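# Test five pump bottles, tray the faulty ones

## Task

Among five empty pump bottles, one or two have a pump head that stays pressed down instead of springing back. Find them and place them in the grey tray; every working bottle must finish upright on the table and not in the tray. Nothing may be kept in position only by the robot: release everything, move the grippers away, and make sure all objects settle shortly after you stop. Nothing may leave the table.

## Robot and tools

Robot: two UFACTORY 850-style arms, left_arm and right_arm, each with six revolute joints and a parallel two-finger gripper. Bases in the scene frame: left_arm at (+0.064, +0.308, 0) m, right_arm at (+0.035, -0.390, 0) m, both turned only slightly about z. Scene frame: origin on the table top midway between the arms, +x out over the table, +z up, left_arm on the +y side. The arm names do not refer to image sides.

execute_actions takes "actions", a list holding at most one item, plus an optional "pictures" flag.
- Empty list: no command, just returns the state (with images).
- Motion item: {"rows": [...], "steps": n}, n from 5 to 15 control steps of 1/30 s (default 15). Each row is used for one step; if there are fewer rows than steps, the final row is held. A row is one flat list of 14 numbers covering both arms together: left_arm waist, shoulder, elbow, forearm roll, wrist pitch, wrist roll, opening, then the same seven for right_arm. The joint values are absolute target angles in radians in each arm's own joint space (same convention as the printed Joint positions), not offsets. Opening is an absolute command from -1 (closed) to +1 (fully open). Always send all 14, copying the current values for an arm you want to keep still.
- Wait item: {"steps": n} with n up to 300; it ends n steps after the previous result, and your reply time is part of that.
Stated joint ranges (rad): waist and forearm roll and wrist roll -6.283..6.283, shoulder -2.304..2.304, elbow -4.224..0.061, wrist pitch -2.164..2.164. A target more than 0.010 beyond a range end, and farther out than the joint's last reading, makes the whole call refused (nothing is sent). True ends may differ by up to 0.010; overshooting targets are clipped and a "joint sent to its limit" line appears, possibly referring to an earlier action. Absence of that line does not prove more room exists.

Motion limits: target speed at most 3.14 rad/s with 0.16 s ramp-up, all joints of an arm synchronised; each step's target is kept within 0.623 rad of the measured angle, and an arm's targets are pulled back if they would move its gripper more than 70 mm from where it is. Big moves therefore need several calls. The last 5 steps of each motion are run after its result is returned, while you reply. Between calls, arms keep heading to the last row until they have been nearly still for a moment or a step is HELD; then only a new action resumes travel or pressing.

Result lines: per arm, end_effector_position (m) and end_effector_quat_wxyz in the scene frame, plus linear and angular velocities; printed hand position can be off, more at long reach. Joint positions / Joint velocities: six joints (rad, rad/s) then finger-pad gap (m; 0.084 open). grip_measured is the measured opening on the command scale. Joint torques are total drive output with per-arm offset, scale and noise. "joint command not followed" means the clearance check altered or blocked targets; HELD marks steps where your row was partly or wholly not sent. MOTOR HOT warns from 65 °C; at 80 °C an OVER-TEMPERATURE FAULT brakes that arm until it cools, so don't hold loads longer than needed.

Gripper: fingers extend along gripper +z and close along its y axis. end_effector_position sits between the pads about 2 cm short of the fingertips; closing pushes the tips roughly 10 mm further along +z. To hold, command an opening well under grip_measured; the lower, the tighter (about 24 N per pad max for objects up to ~6 cm). Returning exactly grip_measured still grips lightly; wide parts may slip. Fast closing can squeeze too hard.

Other tools: zoom_image {"camera", "region": [x0,y0,x1,y1]} enlarges part of the latest image, region at most 504x504 px, origin top-left. Cameras (all 672x504): cam_head_left, cam_head_right, cam_left_wrist, cam_right_wrist; the wrist camera frame has +z forward, +x image right, +y image down. read_manual returns only licence text. finished_scene {"scene": number} ends the current scene irreversibly and reports success.

Suggested flow: look, locate bottles and tray, press each pump head down with a closed gripper, lift away and check whether it springs back; move faulty bottles into the tray, leave good ones upright outside it, open, retreat.

Avoid: arms colliding or pressing each other; hard contact (joint load limits in N m: waist 56.4, shoulder 56.4, elbow 47, forearm roll 25.3, wrist pitch 17.8, wrist roll 17.8; reaching one triggers a TORQUE FAULT that backs the joint off, freezes the arm 10 s and drops the rest of the call); drops, slips, slams, knocking bottles over or off the table. Occasional external tugs or pushes may disturb held or loose items.

Each tool is called after "Emit:" as name(argument=value, ...) on one line, values as JSON.

## Session

Emit:
execute_actions(actions=[])

Scene clock: 0.00 s of 5100.00 s.
left_arm: end_effector_position=(+0.1246, +0.0125, +0.2449) grip_measured=+1.00 end_effector_quat_wxyz=(-0.039, +0.045, +0.996, +0.065) end_effector_velocity=(-0.000, -0.000, +0.000) end_effector_angular_velocity=(-0.001, +0.000, -0.000) | right_arm: end_effector_position=(+0.6358, -0.3762, +0.2514) grip_measured=+1.00 end_effector_quat_wxyz=(-0.001, +1.000, +0.010, +0.001) end_effector_velocity=(-0.000, -0.000, -0.001) end_effector_angular_velocity=(-0.001, +0.001, -0.000)
Joint positions: left_arm=[-1.316  0.07  -0.531 -0.057 -0.748  1.94   0.084] | right_arm=[ 0.003 -0.53  -1.292  0.003 -0.759 -0.001  0.084]
Joint velocities: left_arm=[-0.001  0.001  0.    -0.001  0.     0.    -0.   ] | right_arm=[-0.001 -0.001  0.    -0.001  0.    -0.     0.   ]
Joint torques (N m, as the arm reports them, + toward a larger angle): no reading

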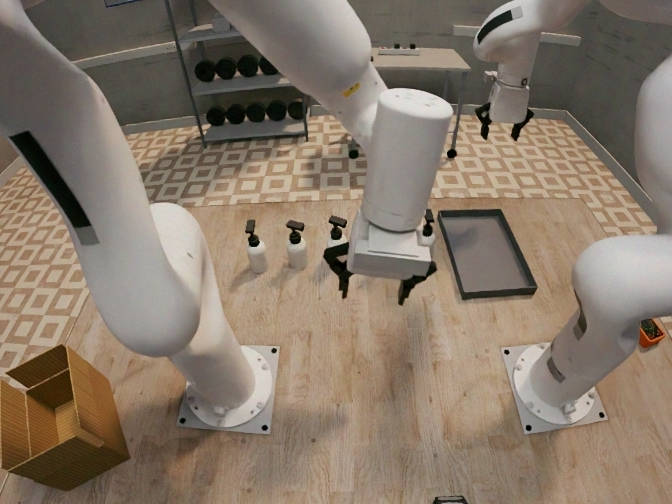

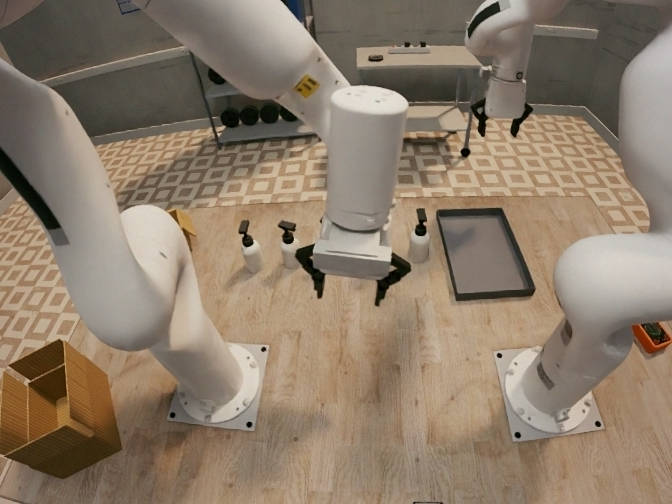

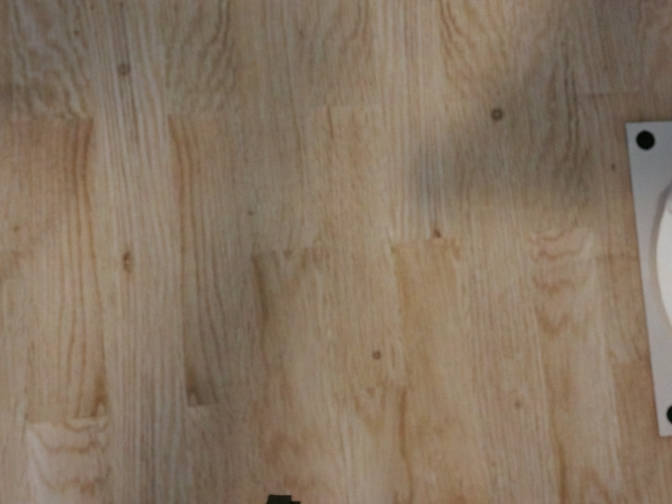

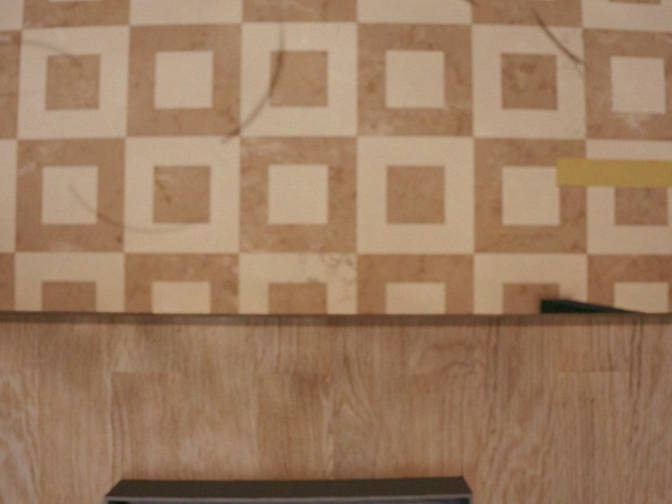

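Same look pose, a bit further right.

Emit:
execute_actions(actions=[{"rows":[[-0.45,0.059,-0.929,0,-0.988,0,-1,-1.4,0,-0.8,0,-0.8,0,1]],"steps":15}])

Emit:
execute_actions(actions=[{"steps":60}], pictures=true)

Emit:
zoom_image(camera="cam_head_left", region=[220,170,460,290])

Scene clock: 0.50 s of 5100.00 s.
left_arm: end_effector_position=(+0.2129, -0.0044, +0.2926) grip_measured=-0.45 end_effector_quat_wxyz=(-0.027, -0.176, +0.983, +0.043) end_effector_velocity=(+0.376, +0.021, +0.173) end_effector_angular_velocity=(-0.072, -0.180, +1.868) | right_arm: end_effector_position=(+0.5838, -0.4737, +0.2792) grip_measured=+1.00 end_effector_quat_wxyz=(-0.001, +0.997, -0.077, +0.001) end_effector_velocity=(-0.223, -0.365, +0.088) end_effector_angular_velocity=(-0.002, -0.002, -0.710)
Joint positions: left_arm=[-1.085  0.066 -0.664 -0.038 -0.828  1.709  0.024] | right_arm=[-0.171 -0.393 -1.166  0.002 -0.77  -0.001  0.084]
Joint velocities: left_arm=[ 0.968 -0.011 -0.458  0.065 -0.275 -0.961 -0.202] | right_arm=[-0.711  0.482  0.443 -0.002 -0.037  0.001  0.   ]
Joint torques (N m, as the arm reports them, + toward a larger angle): left_arm=[  2.02  13.09 -20.07   2.06  -0.34  -0.53] | right_arm=[  0.87  40.61 -29.73   2.66  -0.47  -0.74]
Steps of this call (steps 1 to 5: nothing new was sent; steps 6 to 15: the first 10 steps of this action). Readings (joint positions):
6: left_arm=[-1.316 0.070 -0.531 -0.057 -0.748 1.940] | right_arm=[0.003 -0.530 -1.292 0.003 -0.759 -0.001]
7: left_arm=[-1.313 0.070 -0.533 -0.056 -0.750 1.936] | right_arm=[0.001 -0.528 -1.290 0.003 -0.759 -0.001]
9: left_arm=[-1.277 0.069 -0.555 -0.053 -0.765 1.898] | right_arm=[-0.031 -0.501 -1.262 0.003 -0.761 -0.001]
13: left_arm=[-1.149 0.067 -0.632 -0.042 -0.808 1.773] | right_arm=[-0.124 -0.426 -1.196 0.002 -0.767 -0.001]
15: the state above

Scene clock: 2.50 s of 5100.00 s.
left_arm: end_effector_position=(+0.4337, +0.1199, +0.3996) grip_measured=-1.00 end_effector_quat_wxyz=(+0.000, +0.972, -0.233, -0.000) end_effector_velocity=(-0.000, +0.000, +0.000) end_effector_angular_velocity=(+0.000, -0.001, -0.000) | right_arm: end_effector_position=(+0.1128, -0.7925, +0.3203) grip_measured=+1.00 end_effector_quat_wxyz=(-0.000, +0.771, -0.637, -0.000) end_effector_velocity=(-0.000, -0.000, +0.000) end_effector_angular_velocity=(-0.001, -0.001, -0.002)
Joint positions: left_arm=[-0.45   0.059 -0.929 -0.    -0.988  0.     0.   ] | right_arm=[-1.4   -0.    -0.8    0.    -0.8   -0.     0.084]
Joint velocities: left_arm=[ 0.     0.001  0.     0.001 -0.     0.     0.   ] | right_arm=[-0.002  0.    -0.     0.001  0.001 -0.    -0.   ]
Joint torques (N m, as the arm reports them, + toward a larger angle): left_arm=[  1.41   9.6  -20.83   2.45   0.25  -0.19] | right_arm=[  0.41  24.26 -30.77   2.68  -0.36  -0.7 ]
Kept back: nothing.
Steps of this call (steps 1 to 5: the last 5 steps of your previous action; steps 6 to 60: the robot went on to your last target). Readings (joint positions):
1: left_arm=[-1.053 0.066 -0.679 -0.036 -0.837 1.676] | right_arm=[-0.195 -0.378 -1.151 0.002 -0.771 -0.001]
2: left_arm=[-1.020 0.066 -0.693 -0.034 -0.845 1.644] | right_arm=[-0.219 -0.362 -1.137 0.002 -0.772 -0.001]
4: left_arm=[-0.955 0.065 -0.719 -0.030 -0.861 1.577] | right_arm=[-0.268 -0.333 -1.109 0.002 -0.774 -0.001]
8: left_arm=[-0.833 0.063 -0.770 -0.023 -0.892 1.424] | right_arm=[-0.371 -0.279 -1.059 0.001 -0.779 -0.001]
60: the state above

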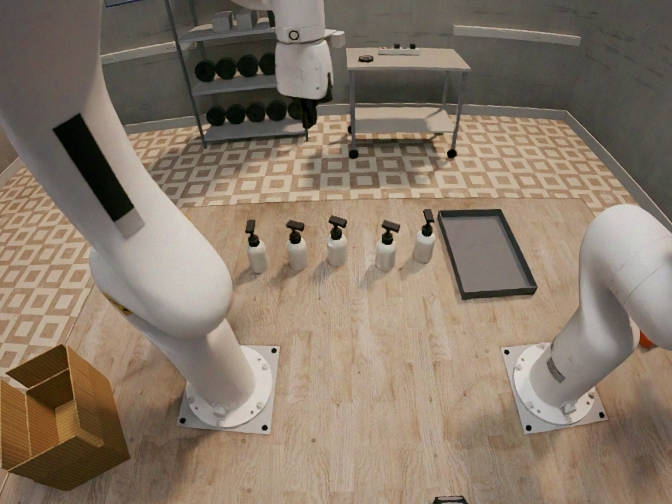

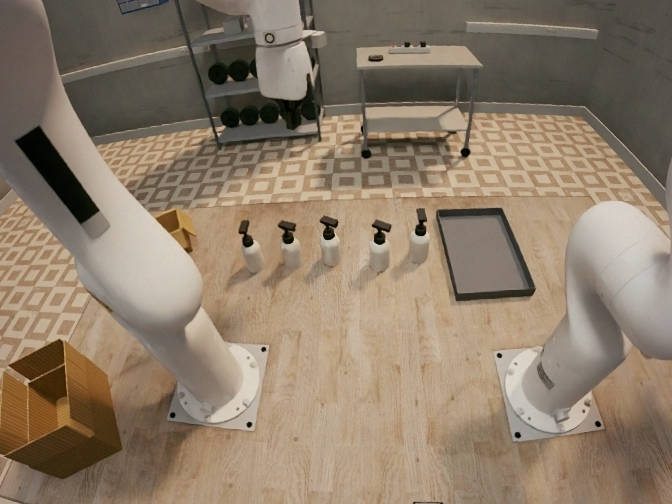

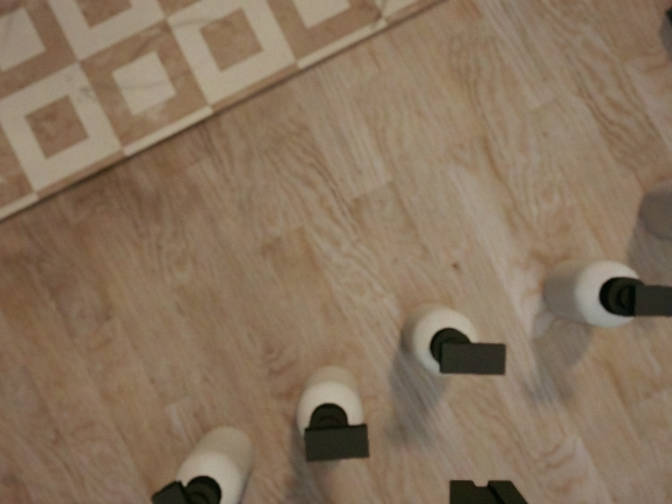

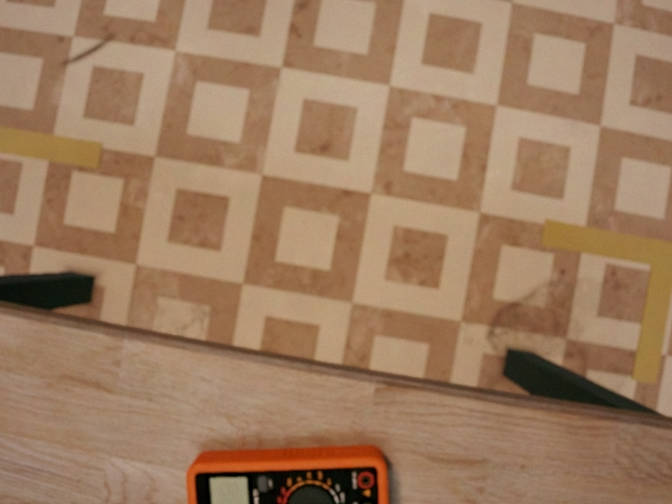

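Region (220, 170, 460, 290) of cam_head_left's 672x504 image, scaled by 2.100, with more detail than that image has.

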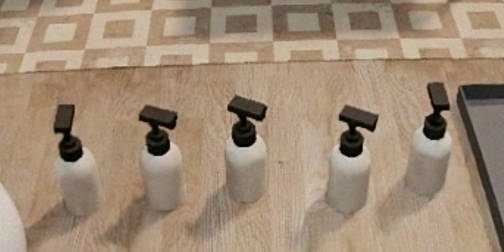

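Emit:
execute_actions(actions=[{"rows":[[-0.35,-0.08,-0.592,0,-0.512,0,-1,-1.4,0,-0.8,0,-0.8,0,1]],"steps":15}])

Emit:
execute_actions(actions=[{"steps":20}], pictures=true)

Scene clock: 3.20 s of 5100.00 s.
left_arm: end_effector_position=(+0.4326, +0.1430, +0.3004) grip_measured=-1.00 end_effector_quat_wxyz=(-0.000, +0.978, -0.209, -0.000) end_effector_velocity=(-0.054, +0.116, -0.400) end_effector_angular_velocity=(+0.004, +0.011, +0.208) | right_arm: end_effector_position=(+0.1127, -0.7925, +0.3203) grip_measured=+1.00 end_effector_quat_wxyz=(+0.000, +0.771, -0.637, -0.000) end_effector_velocity=(+0.000, -0.000, +0.000) end_effector_angular_velocity=(-0.001, -0.000, +0.000)
Joint positions: left_arm=[-0.4   -0.01  -0.761  0.    -0.751 -0.     0.   ] | right_arm=[-1.4   -0.    -0.8   -0.    -0.8    0.     0.084]
Joint velocities: left_arm=[ 0.208 -0.292  0.703 -0.001  0.984 -0.     0.   ] | right_arm=[-0.     0.    -0.001 -0.    -0.    -0.    -0.   ]
Joint torques (N m, as the arm reports them, + toward a larger angle): left_arm=[  2.    12.24 -18.98   2.21   0.19  -0.17] | right_arm=[  1.04  23.41 -31.05   2.47  -0.4   -0.7 ]
Steps of this call (steps 1 to 11: the robot went on to your last target; steps 12 to 21: the first 10 steps of this action). Readings (joint positions):
12: left_arm=[-0.450 0.059 -0.929 0.000 -0.988 0.000] | right_arm=[-1.400 -0.000 -0.800 0.000 -0.800 -0.000]
13: left_arm=[-0.449 0.058 -0.927 0.000 -0.984 0.000] | right_arm=[-1.400 -0.000 -0.800 0.000 -0.800 -0.000]
15: left_arm=[-0.442 0.049 -0.903 0.000 -0.946 0.000] | right_arm=[-1.400 -0.000 -0.800 0.000 -0.800 -0.000]
19: left_arm=[-0.414 0.009 -0.808 -0.000 -0.817 -0.000] | right_arm=[-1.400 -0.000 -0.800 -0.000 -0.800 0.000]
21: the state above

Scene clock: 3.87 s of 5100.00 s.
left_arm: end_effector_position=(+0.4094, +0.1737, +0.2107) grip_measured=-1.00 end_effector_quat_wxyz=(+0.000, +0.983, -0.185, +0.000) end_effector_velocity=(-0.002, +0.001, -0.003) end_effector_angular_velocity=(+0.002, +0.005, +0.000) | right_arm: end_effector_position=(+0.1127, -0.7925, +0.3203) grip_measured=+1.00 end_effector_quat_wxyz=(+0.000, +0.771, -0.637, -0.000) end_effector_velocity=(-0.000, +0.000, -0.000) end_effector_angular_velocity=(+0.000, +0.000, -0.001)
Joint positions: left_arm=[-0.35  -0.08  -0.593  0.    -0.512  0.     0.   ] | right_arm=[-1.4    0.    -0.8    0.    -0.8   -0.     0.084]
Joint velocities: left_arm=[-0.    -0.006  0.004 -0.     0.004 -0.     0.   ] | right_arm=[-0.001  0.     0.001  0.    -0.    -0.    -0.   ]
Joint torques (N m, as the arm reports them, + toward a larger angle): left_arm=[  2.59  13.17 -17.33   1.24   0.14  -0.59] | right_arm=[  1.46  23.2  -30.78   2.65  -0.27  -0.71]
Kept back: nothing.
Steps of this call (steps 1 to 5: the last 5 steps of your previous action; steps 6 to 20: the robot went on to your last target). Readings (joint positions):
1: left_arm=[-0.393 -0.020 -0.738 -0.000 -0.718 -0.000] | right_arm=[-1.400 -0.000 -0.800 0.000 -0.800 0.000]
2: left_arm=[-0.386 -0.030 -0.714 -0.000 -0.685 -0.000] | right_arm=[-1.400 -0.000 -0.800 -0.000 -0.800 0.000]
4: left_arm=[-0.372 -0.049 -0.667 -0.000 -0.618 -0.000] | right_arm=[-1.400 -0.000 -0.800 -0.000 -0.800 -0.000]
8: left_arm=[-0.355 -0.074 -0.607 -0.000 -0.536 -0.000] | right_arm=[-1.400 -0.000 -0.800 -0.000 -0.800 0.000]
20: the state above

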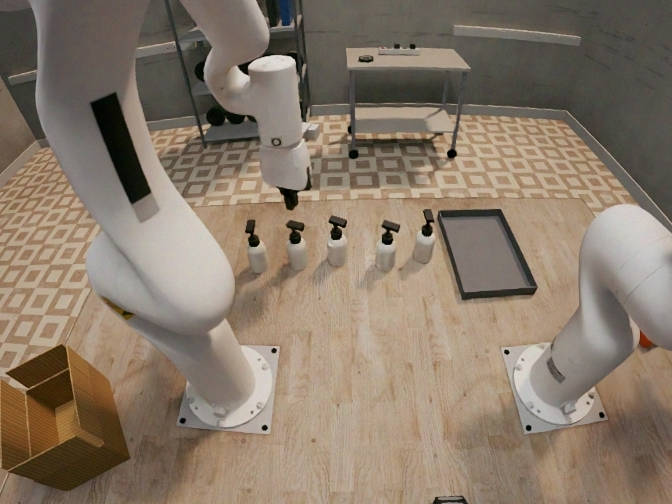

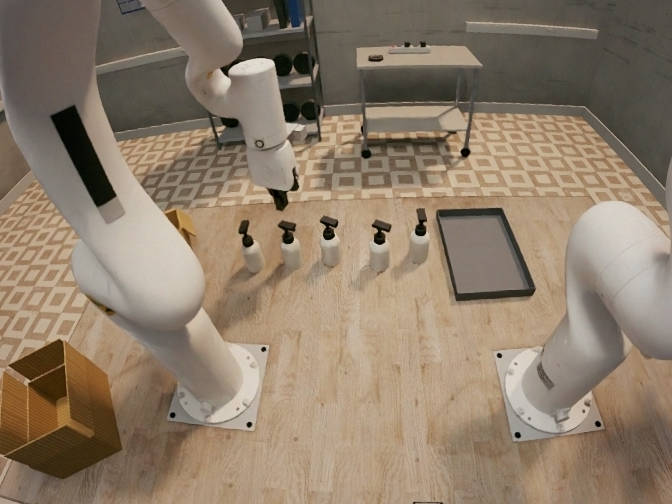

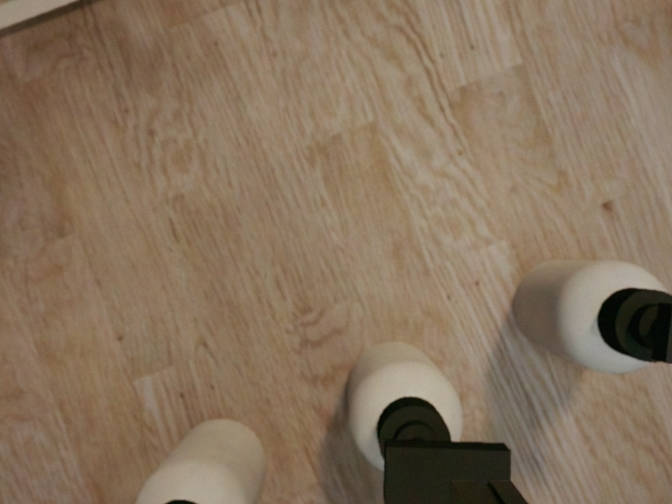

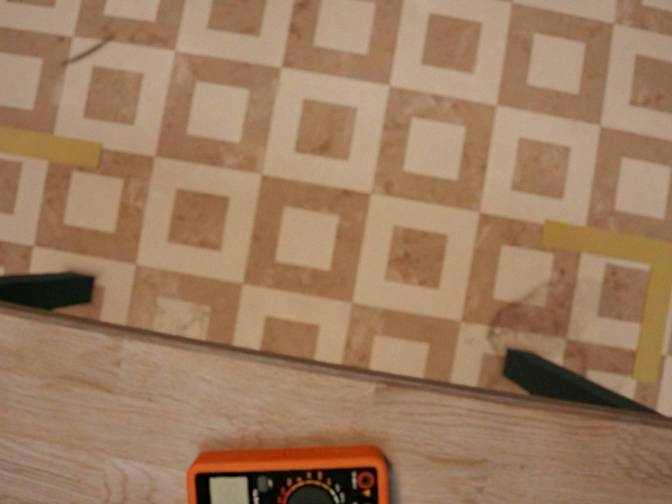

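Emit:
execute_actions(actions=[{"rows":[[-0.34,-0.175,-0.576,0,-0.401,0,-1,-1.4,0,-0.8,0,-0.8,0,1]],"steps":15}])

Emit:
execute_actions(actions=[{"rows":[[-0.34,-0.21,-0.571,0,-0.361,0,-1,-1.4,0,-0.8,0,-0.8,0,1]],"steps":15}])

Emit:
execute_actions(actions=[{"steps":8}], pictures=true)

Emit:
zoom_image(camera="cam_head_left", region=[220,170,460,290])

Scene clock: 4.40 s of 5100.00 s.
left_arm: end_effector_position=(+0.4115, +0.1767, +0.1721) grip_measured=-1.00 end_effector_quat_wxyz=(-0.000, +0.984, -0.180, -0.001) end_effector_velocity=(+0.010, -0.002, -0.020) end_effector_angular_velocity=(-0.011, -0.029, +0.006) | right_arm: end_effector_position=(+0.1127, -0.7925, +0.3203) grip_measured=+1.00 end_effector_quat_wxyz=(+0.000, +0.771, -0.637, -0.000) end_effector_velocity=(-0.000, -0.000, +0.000) end_effector_angular_velocity=(-0.001, -0.000, -0.001)
Joint positions: left_arm=[-0.341 -0.169 -0.577 -0.    -0.409 -0.     0.   ] | right_arm=[-1.4   -0.    -0.8   -0.    -0.8   -0.     0.084]
Joint velocities: left_arm=[ 0.006 -0.054  0.     0.     0.084 -0.001  0.   ] | right_arm=[-0.001 -0.    -0.     0.     0.     0.    -0.   ]
Joint torques (N m, as the arm reports them, + toward a larger angle): left_arm=[  0.36  14.47 -17.34   1.83   0.18  -0.13] | right_arm=[  0.65  23.59 -30.96   2.62  -0.34  -0.74]
Steps of this call (steps 1 to 6: the robot went on to your last target; steps 7 to 16: the first 10 steps of this action). Readings (joint positions):
7: left_arm=[-0.350 -0.080 -0.592 0.000 -0.512 0.000] | right_arm=[-1.400 0.000 -0.800 -0.000 -0.800 -0.000]
8: left_arm=[-0.350 -0.082 -0.592 0.000 -0.508 0.000] | right_arm=[-1.400 -0.000 -0.800 -0.000 -0.800 0.000]
10: left_arm=[-0.347 -0.110 -0.588 0.000 -0.473 0.000] | right_arm=[-1.400 -0.000 -0.800 0.000 -0.800 0.000]
14: left_arm=[-0.341 -0.164 -0.577 -0.000 -0.417 -0.000] | right_arm=[-1.400 -0.000 -0.800 0.000 -0.800 -0.000]
16: the state above

Scene clock: 4.90 s of 5100.00 s.
left_arm: end_effector_position=(+0.4118, +0.1768, +0.1561) grip_measured=-1.00 end_effector_quat_wxyz=(-0.000, +0.984, -0.180, -0.000) end_effector_velocity=(+0.001, -0.000, -0.006) end_effector_angular_velocity=(-0.001, -0.003, +0.002) | right_arm: end_effector_position=(+0.1127, -0.7925, +0.3203) grip_measured=+1.00 end_effector_quat_wxyz=(+0.000, +0.771, -0.637, -0.000) end_effector_velocity=(-0.000, +0.000, -0.000) end_effector_angular_velocity=(+0.001, +0.001, +0.001)
Joint positions: left_arm=[-0.34  -0.208 -0.571 -0.    -0.363 -0.     0.   ] | right_arm=[-1.4   -0.    -0.8    0.    -0.8   -0.     0.084]
Joint velocities: left_arm=[ 0.    -0.017  0.    -0.001  0.02  -0.     0.   ] | right_arm=[-0.    -0.     0.    -0.001 -0.    -0.001  0.   ]
Joint torques (N m, as the arm reports them, + toward a larger angle): left_arm=[  3.59  17.39 -16.8    2.22   0.46  -0.25] | right_arm=[  0.62  23.16 -30.57   2.48  -0.44  -0.72]
Steps of this call (steps 1 to 5: the last 5 steps of your previous action; steps 6 to 15: the first 10 steps of this action). Readings (joint positions):
6: left_arm=[-0.340 -0.174 -0.576 0.000 -0.402 0.000] | right_arm=[-1.400 0.000 -0.800 0.000 -0.800 0.000]
7: left_arm=[-0.340 -0.176 -0.576 0.000 -0.398 -0.000] | right_arm=[-1.400 -0.000 -0.800 -0.000 -0.800 0.000]
9: left_arm=[-0.340 -0.193 -0.574 0.000 -0.379 0.000] | right_arm=[-1.400 -0.000 -0.800 -0.000 -0.800 -0.000]
13: left_arm=[-0.340 -0.207 -0.571 -0.000 -0.365 0.000] | right_arm=[-1.400 -0.000 -0.800 -0.000 -0.800 0.000]
15: the state above

Scene clock: 5.17 s of 5100.00 s.
left_arm: end_effector_position=(+0.4119, +0.1768, +0.1555) grip_measured=-1.00 end_effector_quat_wxyz=(+0.000, +0.984, -0.180, +0.000) end_effector_velocity=(+0.000, +0.000, -0.001) end_effector_angular_velocity=(-0.000, -0.001, +0.001) | right_arm: end_effector_position=(+0.1127, -0.7925, +0.3203) grip_measured=+1.00 end_effector_quat_wxyz=(+0.000, +0.771, -0.637, -0.000) end_effector_velocity=(+0.000, +0.000, -0.000) end_effector_angular_velocity=(+0.000, -0.001, -0.001)
Joint positions: left_arm=[-0.34  -0.21  -0.571  0.    -0.361 -0.     0.   ] | right_arm=[-1.4    0.    -0.8   -0.    -0.8    0.     0.084]
Joint velocities: left_arm=[ 0.001 -0.001  0.001  0.     0.002 -0.001  0.   ] | right_arm=[ 0.    -0.     0.001  0.002  0.001 -0.     0.   ]
Joint torques (N m, as the arm reports them, + toward a larger angle): left_arm=[ -0.35  17.59 -14.74   2.41   0.32  -0.44] | right_arm=[ -0.01  23.81 -30.85   2.35  -0.37  -0.74]
Kept back: nothing.
Steps of this call (steps 1 to 5: the last 5 steps of your previous action; steps 6 to 8: the robot went on to your last target). Readings (joint positions):
1: left_arm=[-0.340 -0.209 -0.571 0.000 -0.362 -0.000] | right_arm=[-1.400 -0.000 -0.800 -0.000 -0.800 -0.000]
2: left_arm=[-0.340 -0.209 -0.571 0.000 -0.362 -0.000] | right_arm=[-1.400 -0.000 -0.800 0.000 -0.800 -0.000]
4: left_arm=[-0.340 -0.209 -0.571 0.000 -0.362 -0.000] | right_arm=[-1.400 0.000 -0.800 0.000 -0.800 -0.000]
8: the state above

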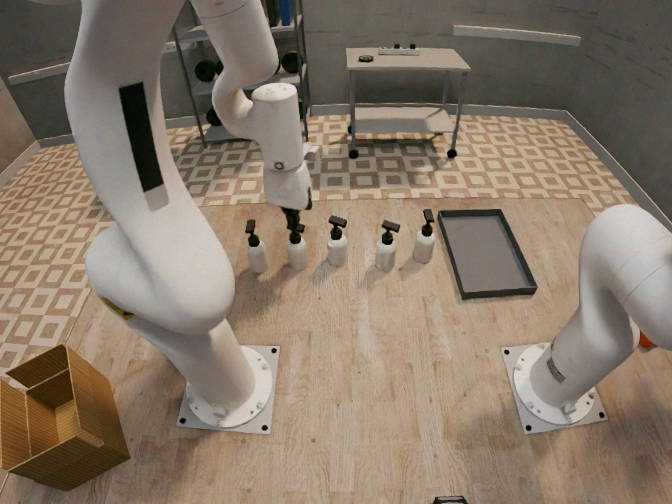

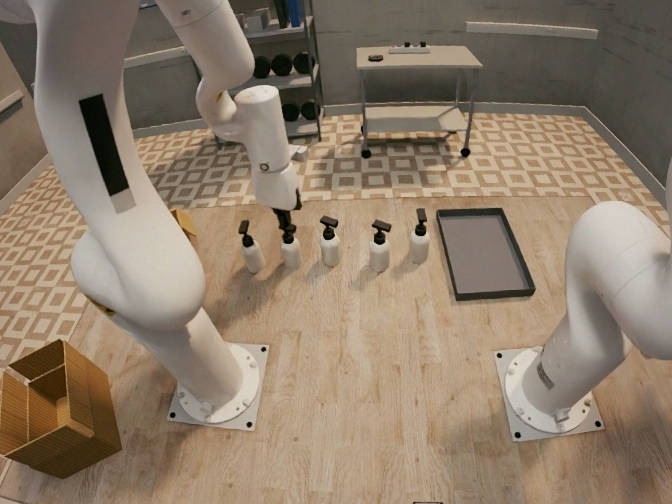

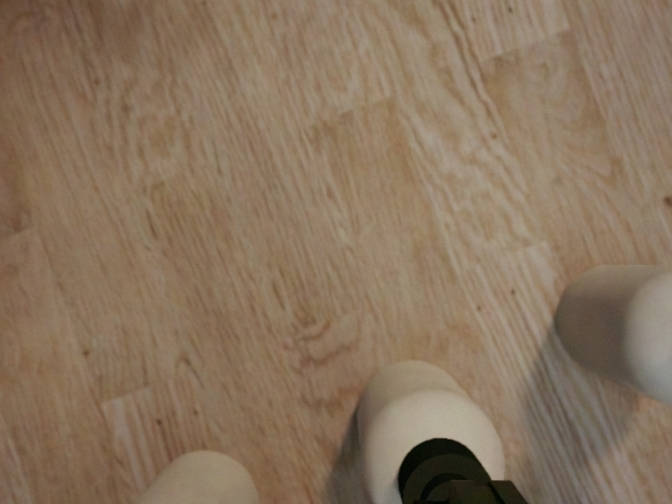

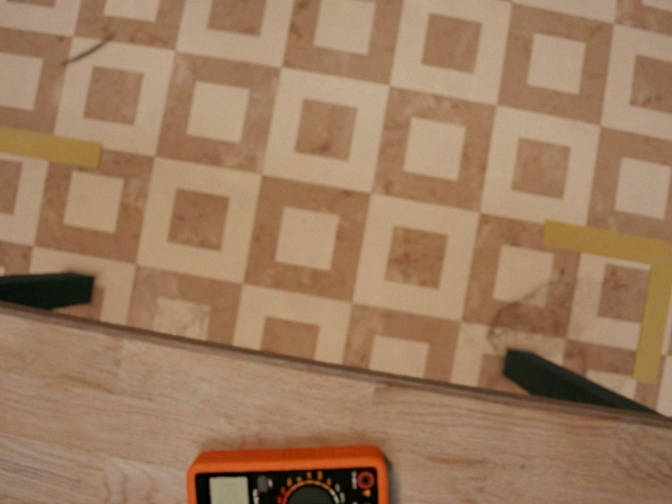

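Region (220, 170, 460, 290) of cam_head_left's 672x504 image, scaled by 2.100, with more detail than that image has.

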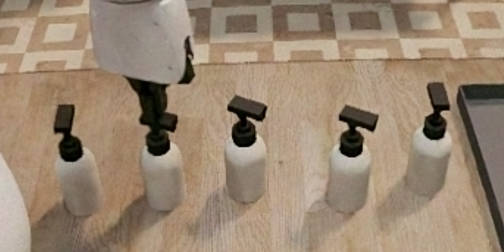

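Emit:
execute_actions(actions=[{"rows":[[-0.34,-0.236,-0.567,0,-0.331,0,-1,-1.4,0,-0.8,0,-0.8,0,1],[-0.34,-0.236,-0.567,0,-0.331,0,-1,-1.4,0,-0.8,0,-0.8,0,1],[-0.34,-0.236,-0.567,0,-0.331,0,-1,-1.4,0,-0.8,0,-0.8,0,1],[-0.34,-0.236,-0.567,0,-0.331,0,-1,-1.4,0,-0.8,0,-0.8,0,1],[-0.34,-0.236,-0.567,0,-0.331,0,-1,-1.4,0,-0.8,0,-0.8,0,1],[-0.34,-0.236,-0.567,0,-0.331,0,-1,-1.4,0,-0.8,0,-0.8,0,1],[-0.34,-0.236,-0.567,0,-0.331,0,-1,-1.4,0,-0.8,0,-0.8,0,1],[-0.34,-0.236,-0.567,0,-0.331,0,-1,-1.4,0,-0.8,0,-0.8,0,1],[-0.34,-0.236,-0.567,0,-0.331,0,-1,-1.4,0,-0.8,0,-0.8,0,1],[-0.34,-0.09,-0.59,0,-0.50,0,-1,-1.4,0,-0.8,0,-0.8,0,1]],"steps":15}])

Emit:
execute_actions(actions=[{"steps":8}])

Emit:
execute_actions(actions=[{"rows":[[-0.543,-0.2,-0.712,0,-0.512,0,-1,-1.4,0,-0.8,0,-0.8,0,1]],"steps":15}])

Emit:
execute_actions(actions=[{"steps":8}], pictures=true)

Emit:
zoom_image(camera="cam_head_left", region=[220,170,460,290])

Scene clock: 5.97 s of 5100.00 s.
left_arm: end_effector_position=(+0.4113, +0.1771, +0.1451) grip_measured=-1.00 end_effector_quat_wxyz=(-0.000, +0.984, -0.180, -0.000) end_effector_velocity=(+0.002, -0.001, +0.003) end_effector_angular_velocity=(-0.000, -0.001, -0.000) | right_arm: end_effector_position=(+0.1127, -0.7925, +0.3203) grip_measured=+1.00 end_effector_quat_wxyz=(+0.000, +0.771, -0.637, -0.000) end_effector_velocity=(-0.000, -0.000, +0.000) end_effector_angular_velocity=(-0.000, +0.000, -0.001)
Joint positions: left_arm=[-0.34  -0.235 -0.567 -0.    -0.333 -0.     0.   ] | right_arm=[-1.4   -0.    -0.8   -0.    -0.8   -0.     0.084]
Joint velocities: left_arm=[-0.001  0.003 -0.007  0.    -0.009 -0.     0.   ] | right_arm=[-0.001  0.    -0.    -0.    -0.     0.    -0.   ]
Joint torques (N m, as the arm reports them, + toward a larger angle): left_arm=[  0.63  17.89 -15.11   2.01   0.19  -0.48] | right_arm=[  1.24  23.2  -30.86   2.51  -0.41  -0.81]
Steps of this call (steps 1 to 14: the robot went on to your last target; steps 15 to 24: the first 10 steps of this action). Readings (joint positions):
15: left_arm=[-0.340 -0.210 -0.571 0.000 -0.361 -0.000] | right_arm=[-1.400 0.000 -0.800 0.000 -0.800 0.000]
16: left_arm=[-0.340 -0.212 -0.571 0.000 -0.357 -0.000] | right_arm=[-1.400 -0.000 -0.800 0.000 -0.800 -0.000]
18: left_arm=[-0.340 -0.225 -0.569 0.000 -0.344 0.000] | right_arm=[-1.400 0.000 -0.800 0.000 -0.800 0.000]
22: left_arm=[-0.340 -0.234 -0.567 -0.000 -0.334 -0.000] | right_arm=[-1.400 0.000 -0.800 0.000 -0.800 0.000]
24: the state above

Scene clock: 6.23 s of 5100.00 s.
left_arm: end_effector_position=(+0.4127, +0.1765, +0.2001) grip_measured=-1.00 end_effector_quat_wxyz=(+0.000, +0.984, -0.180, +0.002) end_effector_velocity=(-0.023, +0.009, +0.066) end_effector_angular_velocity=(+0.021, +0.055, -0.001) | right_arm: end_effector_position=(+0.1127, -0.7925, +0.3203) grip_measured=+1.00 end_effector_quat_wxyz=(+0.000, +0.771, -0.637, -0.000) end_effector_velocity=(-0.000, -0.000, +0.000) end_effector_angular_velocity=(-0.001, +0.000, +0.000)
Joint positions: left_arm=[-0.34  -0.105 -0.589  0.    -0.479  0.     0.   ] | right_arm=[-1.4   -0.    -0.8    0.    -0.8    0.     0.084]
Joint velocities: left_arm=[-0.     0.169 -0.011  0.    -0.239  0.     0.   ] | right_arm=[-0.     0.    -0.001 -0.001  0.     0.    -0.   ]
Joint torques (N m, as the arm reports them, + toward a larger angle): left_arm=[  4.31   7.36 -17.32   1.66   0.56  -0.1 ] | right_arm=[  1.23  22.74 -30.85   2.7   -0.34  -0.72]
Kept back: nothing.
Steps of this call (steps 1 to 5: the last 5 steps of your previous action; steps 6 to 8: the robot went on to your last target). Readings (joint positions):
1: left_arm=[-0.340 -0.233 -0.567 -0.000 -0.336 -0.000] | right_arm=[-1.400 -0.000 -0.800 0.000 -0.800 -0.000]
2: left_arm=[-0.340 -0.224 -0.568 -0.000 -0.348 0.000] | right_arm=[-1.400 -0.000 -0.800 0.000 -0.800 -0.000]
4: left_arm=[-0.340 -0.174 -0.576 -0.000 -0.406 -0.000] | right_arm=[-1.400 -0.000 -0.800 0.000 -0.800 -0.000]
8: the state above

Scene clock: 6.57 s of 5100.00 s.
left_arm: end_effector_position=(+0.4165, +0.0949, +0.2035) grip_measured=-1.00 end_effector_quat_wxyz=(-0.000, +0.963, -0.269, -0.000) end_effector_velocity=(-0.007, -0.107, +0.000) end_effector_angular_velocity=(+0.002, +0.005, -0.229) | right_arm: end_effector_position=(+0.1127, -0.7925, +0.3203) grip_measured=+1.00 end_effector_quat_wxyz=(+0.000, +0.771, -0.637, -0.000) end_effector_velocity=(+0.001, +0.000, +0.000) end_effector_angular_velocity=(+0.000, -0.001, +0.000)
Joint positions: left_arm=[-0.523 -0.19  -0.699 -0.    -0.509  0.     0.   ] | right_arm=[-1.4   -0.    -0.8   -0.    -0.8    0.     0.084]
Joint velocities: left_arm=[-0.231 -0.114 -0.139 -0.001 -0.031 -0.001  0.   ] | right_arm=[ 0.001 -0.    -0.001  0.001 -0.     0.    -0.   ]
Joint torques (N m, as the arm reports them, + toward a larger angle): left_arm=[  8.22  19.55 -16.26   2.27   0.16  -0.06] | right_arm=[  1.15  23.27 -30.86   2.62  -0.4   -0.77]
Steps of this call (steps 1 to 10: the first 10 steps of this action). Readings (joint positions):
1: left_arm=[-0.340 -0.100 -0.589 0.000 -0.486 0.000] | right_arm=[-1.400 -0.000 -0.800 0.000 -0.800 0.000]
2: left_arm=[-0.343 -0.099 -0.591 0.000 -0.490 -0.000] | right_arm=[-1.400 0.000 -0.800 0.000 -0.800 0.000]
4: left_arm=[-0.379 -0.116 -0.612 0.000 -0.497 -0.000] | right_arm=[-1.400 -0.000 -0.800 -0.000 -0.800 0.000]
8: left_arm=[-0.497 -0.178 -0.684 -0.000 -0.507 0.000] | right_arm=[-1.400 -0.000 -0.800 0.000 -0.800 -0.000]
10: the state above

Scene clock: 6.83 s of 5100.00 s.
left_arm: end_effector_position=(+0.4161, +0.0862, +0.2038) grip_measured=-1.00 end_effector_quat_wxyz=(-0.000, +0.961, -0.277, -0.000) end_effector_velocity=(-0.000, -0.007, -0.000) end_effector_angular_velocity=(-0.000, -0.000, -0.014) | right_arm: end_effector_position=(+0.1127, -0.7925, +0.3203) grip_measured=+1.00 end_effector_quat_wxyz=(+0.000, +0.771, -0.637, -0.000) end_effector_velocity=(+0.001, -0.000, +0.000) end_effector_angular_velocity=(-0.000, -0.001, +0.000)
Joint positions: left_arm=[-0.541 -0.199 -0.711  0.    -0.512 -0.     0.   ] | right_arm=[-1.4   -0.    -0.8   -0.    -0.8    0.     0.084]
Joint velocities: left_arm=[-0.014 -0.007 -0.008 -0.    -0.     0.     0.   ] | right_arm=[ 0.001  0.    -0.001  0.001 -0.001 -0.     0.   ]
Joint torques (N m, as the arm reports them, + toward a larger angle): left_arm=[  1.44  16.64 -17.28   1.3    0.48  -0.14] | right_arm=[  1.52  23.48 -30.48   2.68  -0.44  -0.7 ]
Kept back: nothing.
Steps of this call (steps 1 to 5: the last 5 steps of your previous action; steps 6 to 8: the robot went on to your last target). Readings (joint positions):
1: left_arm=[-0.529 -0.193 -0.703 -0.000 -0.510 0.000] | right_arm=[-1.400 0.000 -0.800 0.000 -0.800 -0.000]
2: left_arm=[-0.533 -0.195 -0.706 -0.000 -0.511 0.000] | right_arm=[-1.400 -0.000 -0.800 -0.000 -0.800 0.000]
4: left_arm=[-0.538 -0.197 -0.709 -0.000 -0.512 -0.000] | right_arm=[-1.400 -0.000 -0.800 -0.000 -0.800 -0.000]
8: the state above

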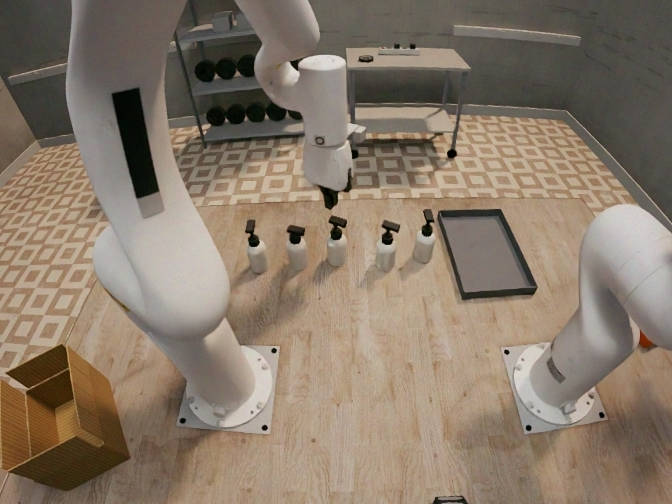

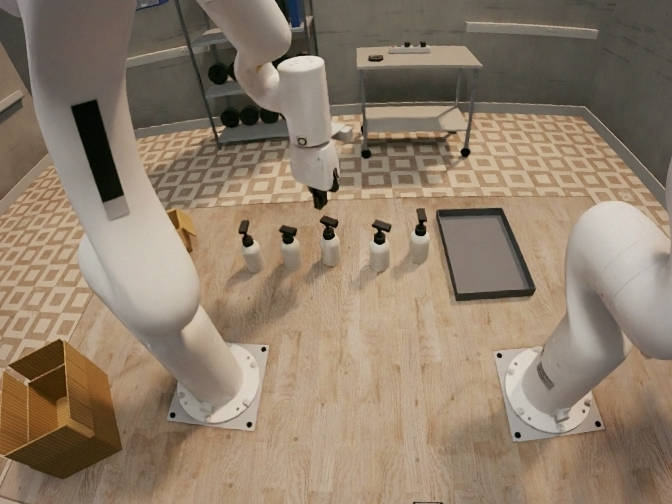

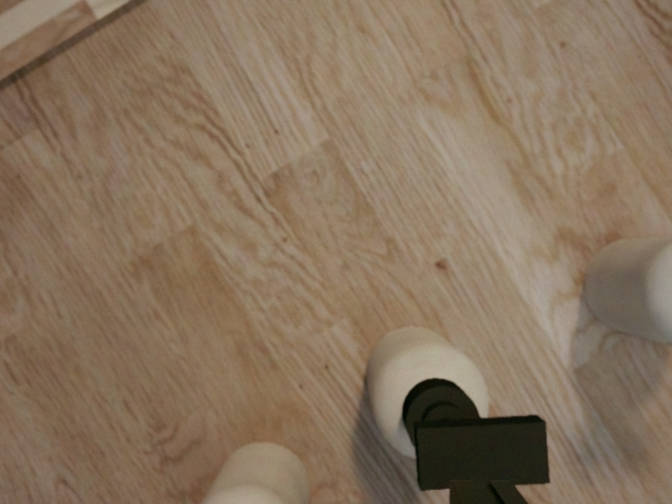

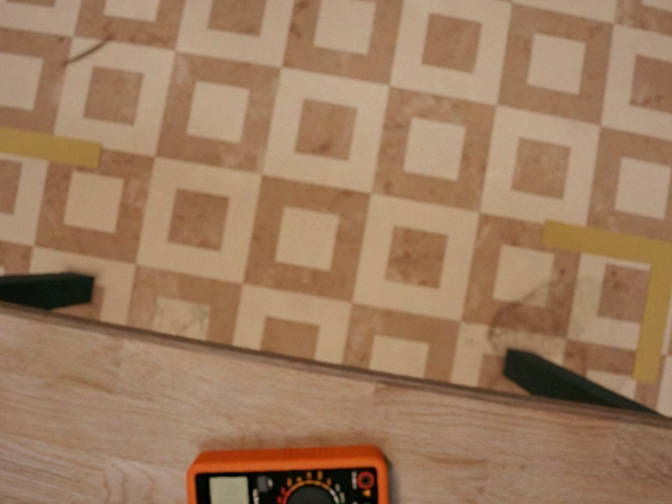

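Region (220, 170, 460, 290) of cam_head_left's 672x504 image, scaled by 2.100, with more detail than that image has.

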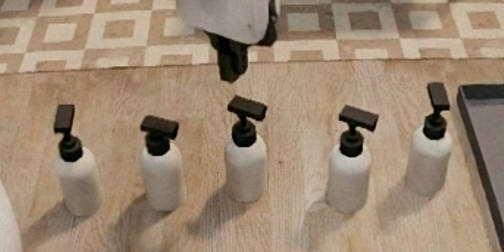

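Emit:
execute_actions(actions=[{"rows":[[-0.553,-0.28,-0.733,0,-0.453,0,-1,-1.4,0,-0.8,0,-0.8,0,1]],"steps":12}])

Emit:
execute_actions(actions=[{"rows":[[-0.553,-0.346,-0.722,0,-0.376,0,-1,-1.4,0,-0.8,0,-0.8,0,1]],"steps":15}])

Emit:
execute_actions(actions=[{"rows":[[-0.553,-0.346,-0.722,0,-0.376,0,-1,-1.4,0,-0.8,0,-0.8,0,1],[-0.553,-0.21,-0.742,0,-0.532,0,-1,-1.4,0,-0.8,0,-0.8,0,1]],"steps":15}])

Emit:
execute_actions(actions=[{"rows":[[-0.779,-0.33,-0.90,0,-0.57,0,-1,-1.4,0,-0.8,0,-0.8,0,1]],"steps":15}])

Emit:
execute_actions(actions=[{"steps":12}], pictures=true)

Emit:
zoom_image(camera="cam_head_left", region=[220,170,460,290])

Scene clock: 7.57 s of 5100.00 s.
left_arm: end_effector_position=(+0.4220, +0.0774, +0.1806) grip_measured=-1.00 end_effector_quat_wxyz=(-0.000, +0.959, -0.282, -0.001) end_effector_velocity=(+0.016, -0.021, -0.053) end_effector_angular_velocity=(-0.003, -0.006, -0.021) | right_arm: end_effector_position=(+0.1127, -0.7925, +0.3203) grip_measured=+1.00 end_effector_quat_wxyz=(+0.000, +0.771, -0.637, -0.000) end_effector_velocity=(+0.000, -0.000, +0.000) end_effector_angular_velocity=(-0.000, +0.000, +0.001)
Joint positions: left_arm=[-0.551 -0.268 -0.729 -0.    -0.464  0.     0.   ] | right_arm=[-1.4   -0.    -0.8   -0.    -0.8    0.     0.084]
Joint velocities: left_arm=[-0.02  -0.155 -0.042  0.001  0.12  -0.     0.   ] | right_arm=[ 0.001 -0.    -0.001 -0.    -0.     0.    -0.   ]
Joint torques (N m, as the arm reports them, + toward a larger angle): left_arm=[  4.5   26.64 -18.92   2.27   0.08  -0.24] | right_arm=[  0.76  23.42 -30.82   2.67  -0.43  -0.79]
Steps of this call (steps 1 to 15: the robot went on to your last target; steps 16 to 22: the first 7 steps of this action). Readings (joint positions):
16: left_arm=[-0.543 -0.200 -0.712 0.000 -0.512 -0.000] | right_arm=[-1.400 -0.000 -0.800 -0.000 -0.800 0.000]
17: left_arm=[-0.543 -0.202 -0.713 -0.000 -0.509 -0.000] | right_arm=[-1.400 0.000 -0.800 -0.000 -0.800 -0.000]
19: left_arm=[-0.547 -0.232 -0.722 0.000 -0.487 -0.000] | right_arm=[-1.400 -0.000 -0.800 -0.000 -0.800 -0.000]
22: the state above

Scene clock: 8.07 s of 5100.00 s.
left_arm: end_effector_position=(+0.4236, +0.0756, +0.1471) grip_measured=-1.00 end_effector_quat_wxyz=(+0.000, +0.959, -0.283, +0.000) end_effector_velocity=(+0.004, -0.002, -0.013) end_effector_angular_velocity=(-0.009, -0.015, +0.001) | right_arm: end_effector_position=(+0.1127, -0.7925, +0.3203) grip_measured=+1.00 end_effector_quat_wxyz=(+0.000, +0.771, -0.637, -0.000) end_effector_velocity=(-0.000, -0.000, +0.000) end_effector_angular_velocity=(-0.001, -0.000, -0.001)
Joint positions: left_arm=[-0.553 -0.342 -0.723 -0.    -0.38   0.     0.   ] | right_arm=[-1.4   -0.    -0.8    0.    -0.8    0.     0.084]
Joint velocities: left_arm=[ 0.001 -0.03   0.002  0.001  0.05  -0.001  0.   ] | right_arm=[-0.  0. -0.  0.  0. -0. -0.]
Joint torques (N m, as the arm reports them, + toward a larger angle): left_arm=[  3.58  16.52 -14.16   2.28   0.05  -0.36] | right_arm=[  0.36  23.85 -30.76   2.36  -0.38  -0.77]
Steps of this call (steps 1 to 5: the last 5 steps of your previous action; steps 6 to 15: the first 10 steps of this action). Readings (joint positions):
6: left_arm=[-0.553 -0.278 -0.733 0.000 -0.454 -0.000] | right_arm=[-1.400 0.000 -0.800 0.000 -0.800 -0.000]
7: left_arm=[-0.553 -0.281 -0.733 0.000 -0.450 -0.000] | right_arm=[-1.400 -0.000 -0.800 -0.000 -0.800 0.000]
9: left_arm=[-0.553 -0.306 -0.730 0.000 -0.420 0.000] | right_arm=[-1.400 0.000 -0.800 0.000 -0.800 0.000]
13: left_arm=[-0.553 -0.339 -0.723 -0.000 -0.385 -0.000] | right_arm=[-1.400 0.000 -0.800 0.000 -0.800 -0.000]
15: the state above

Scene clock: 8.57 s of 5100.00 s.
left_arm: end_effector_position=(+0.4236, +0.0755, +0.2041) grip_measured=-1.00 end_effector_quat_wxyz=(+0.001, +0.959, -0.283, +0.002) end_effector_velocity=(-0.021, +0.014, +0.064) end_effector_angular_velocity=(+0.031, +0.050, +0.003) | right_arm: end_effector_position=(+0.1127, -0.7925, +0.3203) grip_measured=+1.00 end_effector_quat_wxyz=(+0.000, +0.771, -0.637, -0.000) end_effector_velocity=(-0.000, +0.000, -0.000) end_effector_angular_velocity=(+0.000, -0.000, -0.000)
Joint positions: left_arm=[-0.553 -0.223 -0.741  0.    -0.514 -0.     0.   ] | right_arm=[-1.4   -0.    -0.8   -0.    -0.8    0.     0.084]
Joint velocities: left_arm=[ 0.     0.146 -0.005 -0.002 -0.209 -0.     0.   ] | right_arm=[-0.  0.  0.  0.  0. -0. -0.]
Joint torques (N m, as the arm reports them, + toward a larger angle): left_arm=[ -1.32  11.25 -16.49   2.8   -0.04  -0.28] | right_arm=[  0.75  23.69 -30.72   2.63  -0.33  -0.73]
Steps of this call (steps 1 to 5: the last 5 steps of your previous action; steps 6 to 15: the first 10 steps of this action). Readings (joint positions):
6: left_arm=[-0.553 -0.345 -0.722 0.000 -0.376 0.000] | right_arm=[-1.400 -0.000 -0.800 -0.000 -0.800 -0.000]
7: left_arm=[-0.553 -0.345 -0.722 0.000 -0.376 0.000] | right_arm=[-1.400 -0.000 -0.800 0.000 -0.800 -0.000]
9: left_arm=[-0.553 -0.334 -0.723 -0.000 -0.393 -0.000] | right_arm=[-1.400 0.000 -0.800 -0.000 -0.800 0.000]
13: left_arm=[-0.553 -0.241 -0.739 0.000 -0.493 -0.000] | right_arm=[-1.400 -0.000 -0.800 0.000 -0.800 -0.000]
15: the state above

Scene clock: 9.07 s of 5100.00 s.
left_arm: end_effector_position=(+0.4053, -0.0211, +0.2106) grip_measured=-1.00 end_effector_quat_wxyz=(+0.000, +0.927, -0.374, +0.000) end_effector_velocity=(-0.066, -0.210, -0.002) end_effector_angular_velocity=(+0.003, +0.004, -0.415) | right_arm: end_effector_position=(+0.1127, -0.7925, +0.3203) grip_measured=+1.00 end_effector_quat_wxyz=(+0.000, +0.771, -0.637, -0.000) end_effector_velocity=(+0.000, +0.001, -0.000) end_effector_angular_velocity=(+0.001, +0.000, +0.001)
Joint positions: left_arm=[-0.746 -0.313 -0.876 -0.    -0.563  0.     0.   ] | right_arm=[-1.4   -0.    -0.8   -0.    -0.8    0.     0.084]
Joint velocities: left_arm=[-0.416 -0.217 -0.285 -0.001 -0.072 -0.     0.   ] | right_arm=[ 0.     0.     0.001  0.     0.    -0.     0.   ]
Joint torques (N m, as the arm reports them, + toward a larger angle): left_arm=[ 16.64  25.84 -14.78   1.86   0.01  -0.56] | right_arm=[  0.76  23.38 -30.42   2.7   -0.39  -0.71]
Steps of this call (steps 1 to 5: the last 5 steps of your previous action; steps 6 to 15: the first 10 steps of this action). Readings (joint positions):
6: left_arm=[-0.553 -0.212 -0.741 -0.000 -0.530 -0.000] | right_arm=[-1.400 -0.000 -0.800 0.000 -0.800 -0.000]
7: left_arm=[-0.556 -0.213 -0.743 0.000 -0.531 -0.000] | right_arm=[-1.400 0.000 -0.800 0.000 -0.800 -0.000]
9: left_arm=[-0.591 -0.231 -0.768 0.000 -0.539 -0.000] | right_arm=[-1.400 -0.000 -0.800 -0.000 -0.800 -0.000]
13: left_arm=[-0.704 -0.291 -0.848 -0.000 -0.557 0.000] | right_arm=[-1.400 -0.000 -0.800 -0.000 -0.800 0.000]
15: the state above

Scene clock: 9.47 s of 5100.00 s.
left_arm: end_effector_position=(+0.4001, -0.0374, +0.2108) grip_measured=-1.00 end_effector_quat_wxyz=(-0.000, +0.921, -0.389, -0.000) end_effector_velocity=(-0.001, -0.004, +0.001) end_effector_angular_velocity=(-0.002, -0.003, -0.008) | right_arm: end_effector_position=(+0.1127, -0.7925, +0.3203) grip_measured=+1.00 end_effector_quat_wxyz=(+0.000, +0.771, -0.637, -0.000) end_effector_velocity=(+0.000, -0.000, +0.000) end_effector_angular_velocity=(-0.001, -0.000, +0.000)
Joint positions: left_arm=[-0.778 -0.33  -0.899  0.    -0.57  -0.     0.   ] | right_arm=[-1.4   -0.    -0.8   -0.    -0.8    0.     0.084]
Joint velocities: left_arm=[-0.007 -0.002 -0.005  0.     0.     0.001  0.   ] | right_arm=[ 0.001  0.    -0.001  0.    -0.    -0.    -0.   ]
Joint torques (N m, as the arm reports them, + toward a larger angle): left_arm=[  2.54  22.16 -18.54   2.71   0.45  -0.45] | right_arm=[  1.61  23.27 -30.79   2.48  -0.34  -0.66]
Kept back: nothing.
Steps of this call (steps 1 to 5: the last 5 steps of your previous action; steps 6 to 12: the robot went on to your last target). Readings (joint positions):
1: left_arm=[-0.757 -0.319 -0.884 -0.000 -0.565 0.000] | right_arm=[-1.400 -0.000 -0.800 -0.000 -0.800 0.000]
2: left_arm=[-0.764 -0.322 -0.889 -0.000 -0.567 0.000] | right_arm=[-1.400 -0.000 -0.800 0.000 -0.800 -0.000]
4: left_arm=[-0.771 -0.326 -0.894 -0.000 -0.569 0.000] | right_arm=[-1.400 -0.000 -0.800 -0.000 -0.800 0.000]
8: left_arm=[-0.776 -0.329 -0.898 0.000 -0.570 -0.000] | right_arm=[-1.400 -0.000 -0.800 -0.000 -0.800 0.000]
12: the state above

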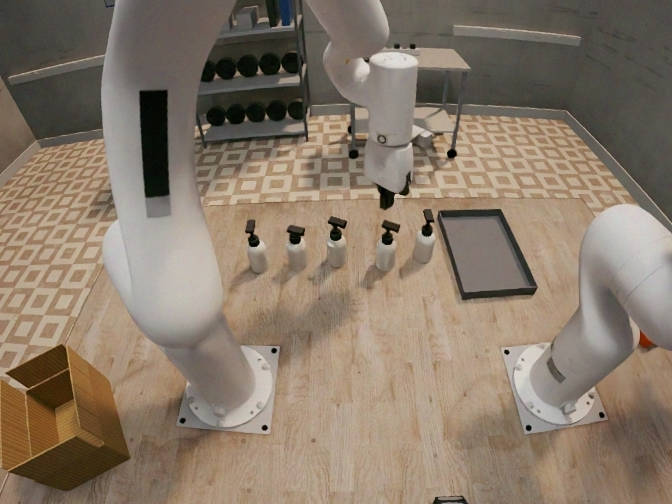

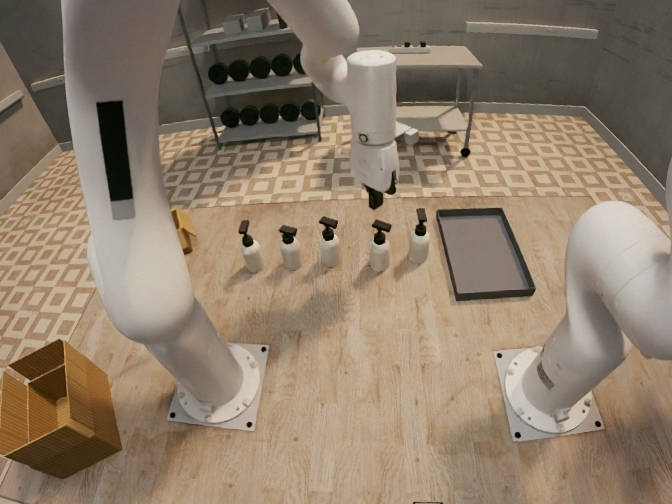

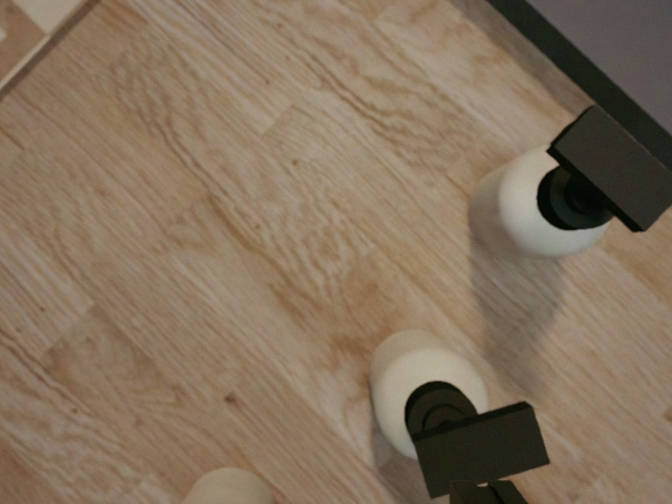

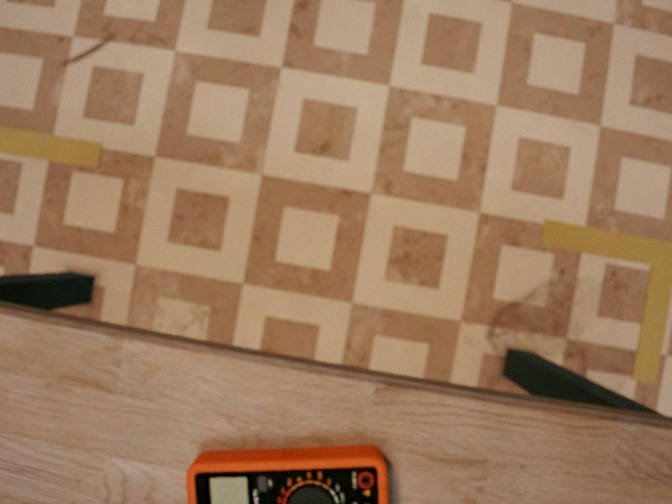

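Region (220, 170, 460, 290) of cam_head_left's 672x504 image, scaled by 2.100, with more detail than that image has.

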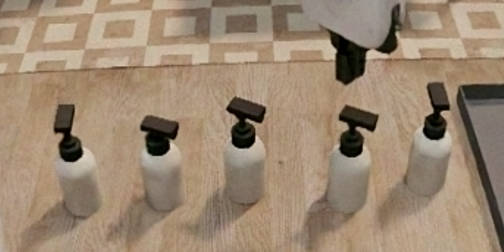

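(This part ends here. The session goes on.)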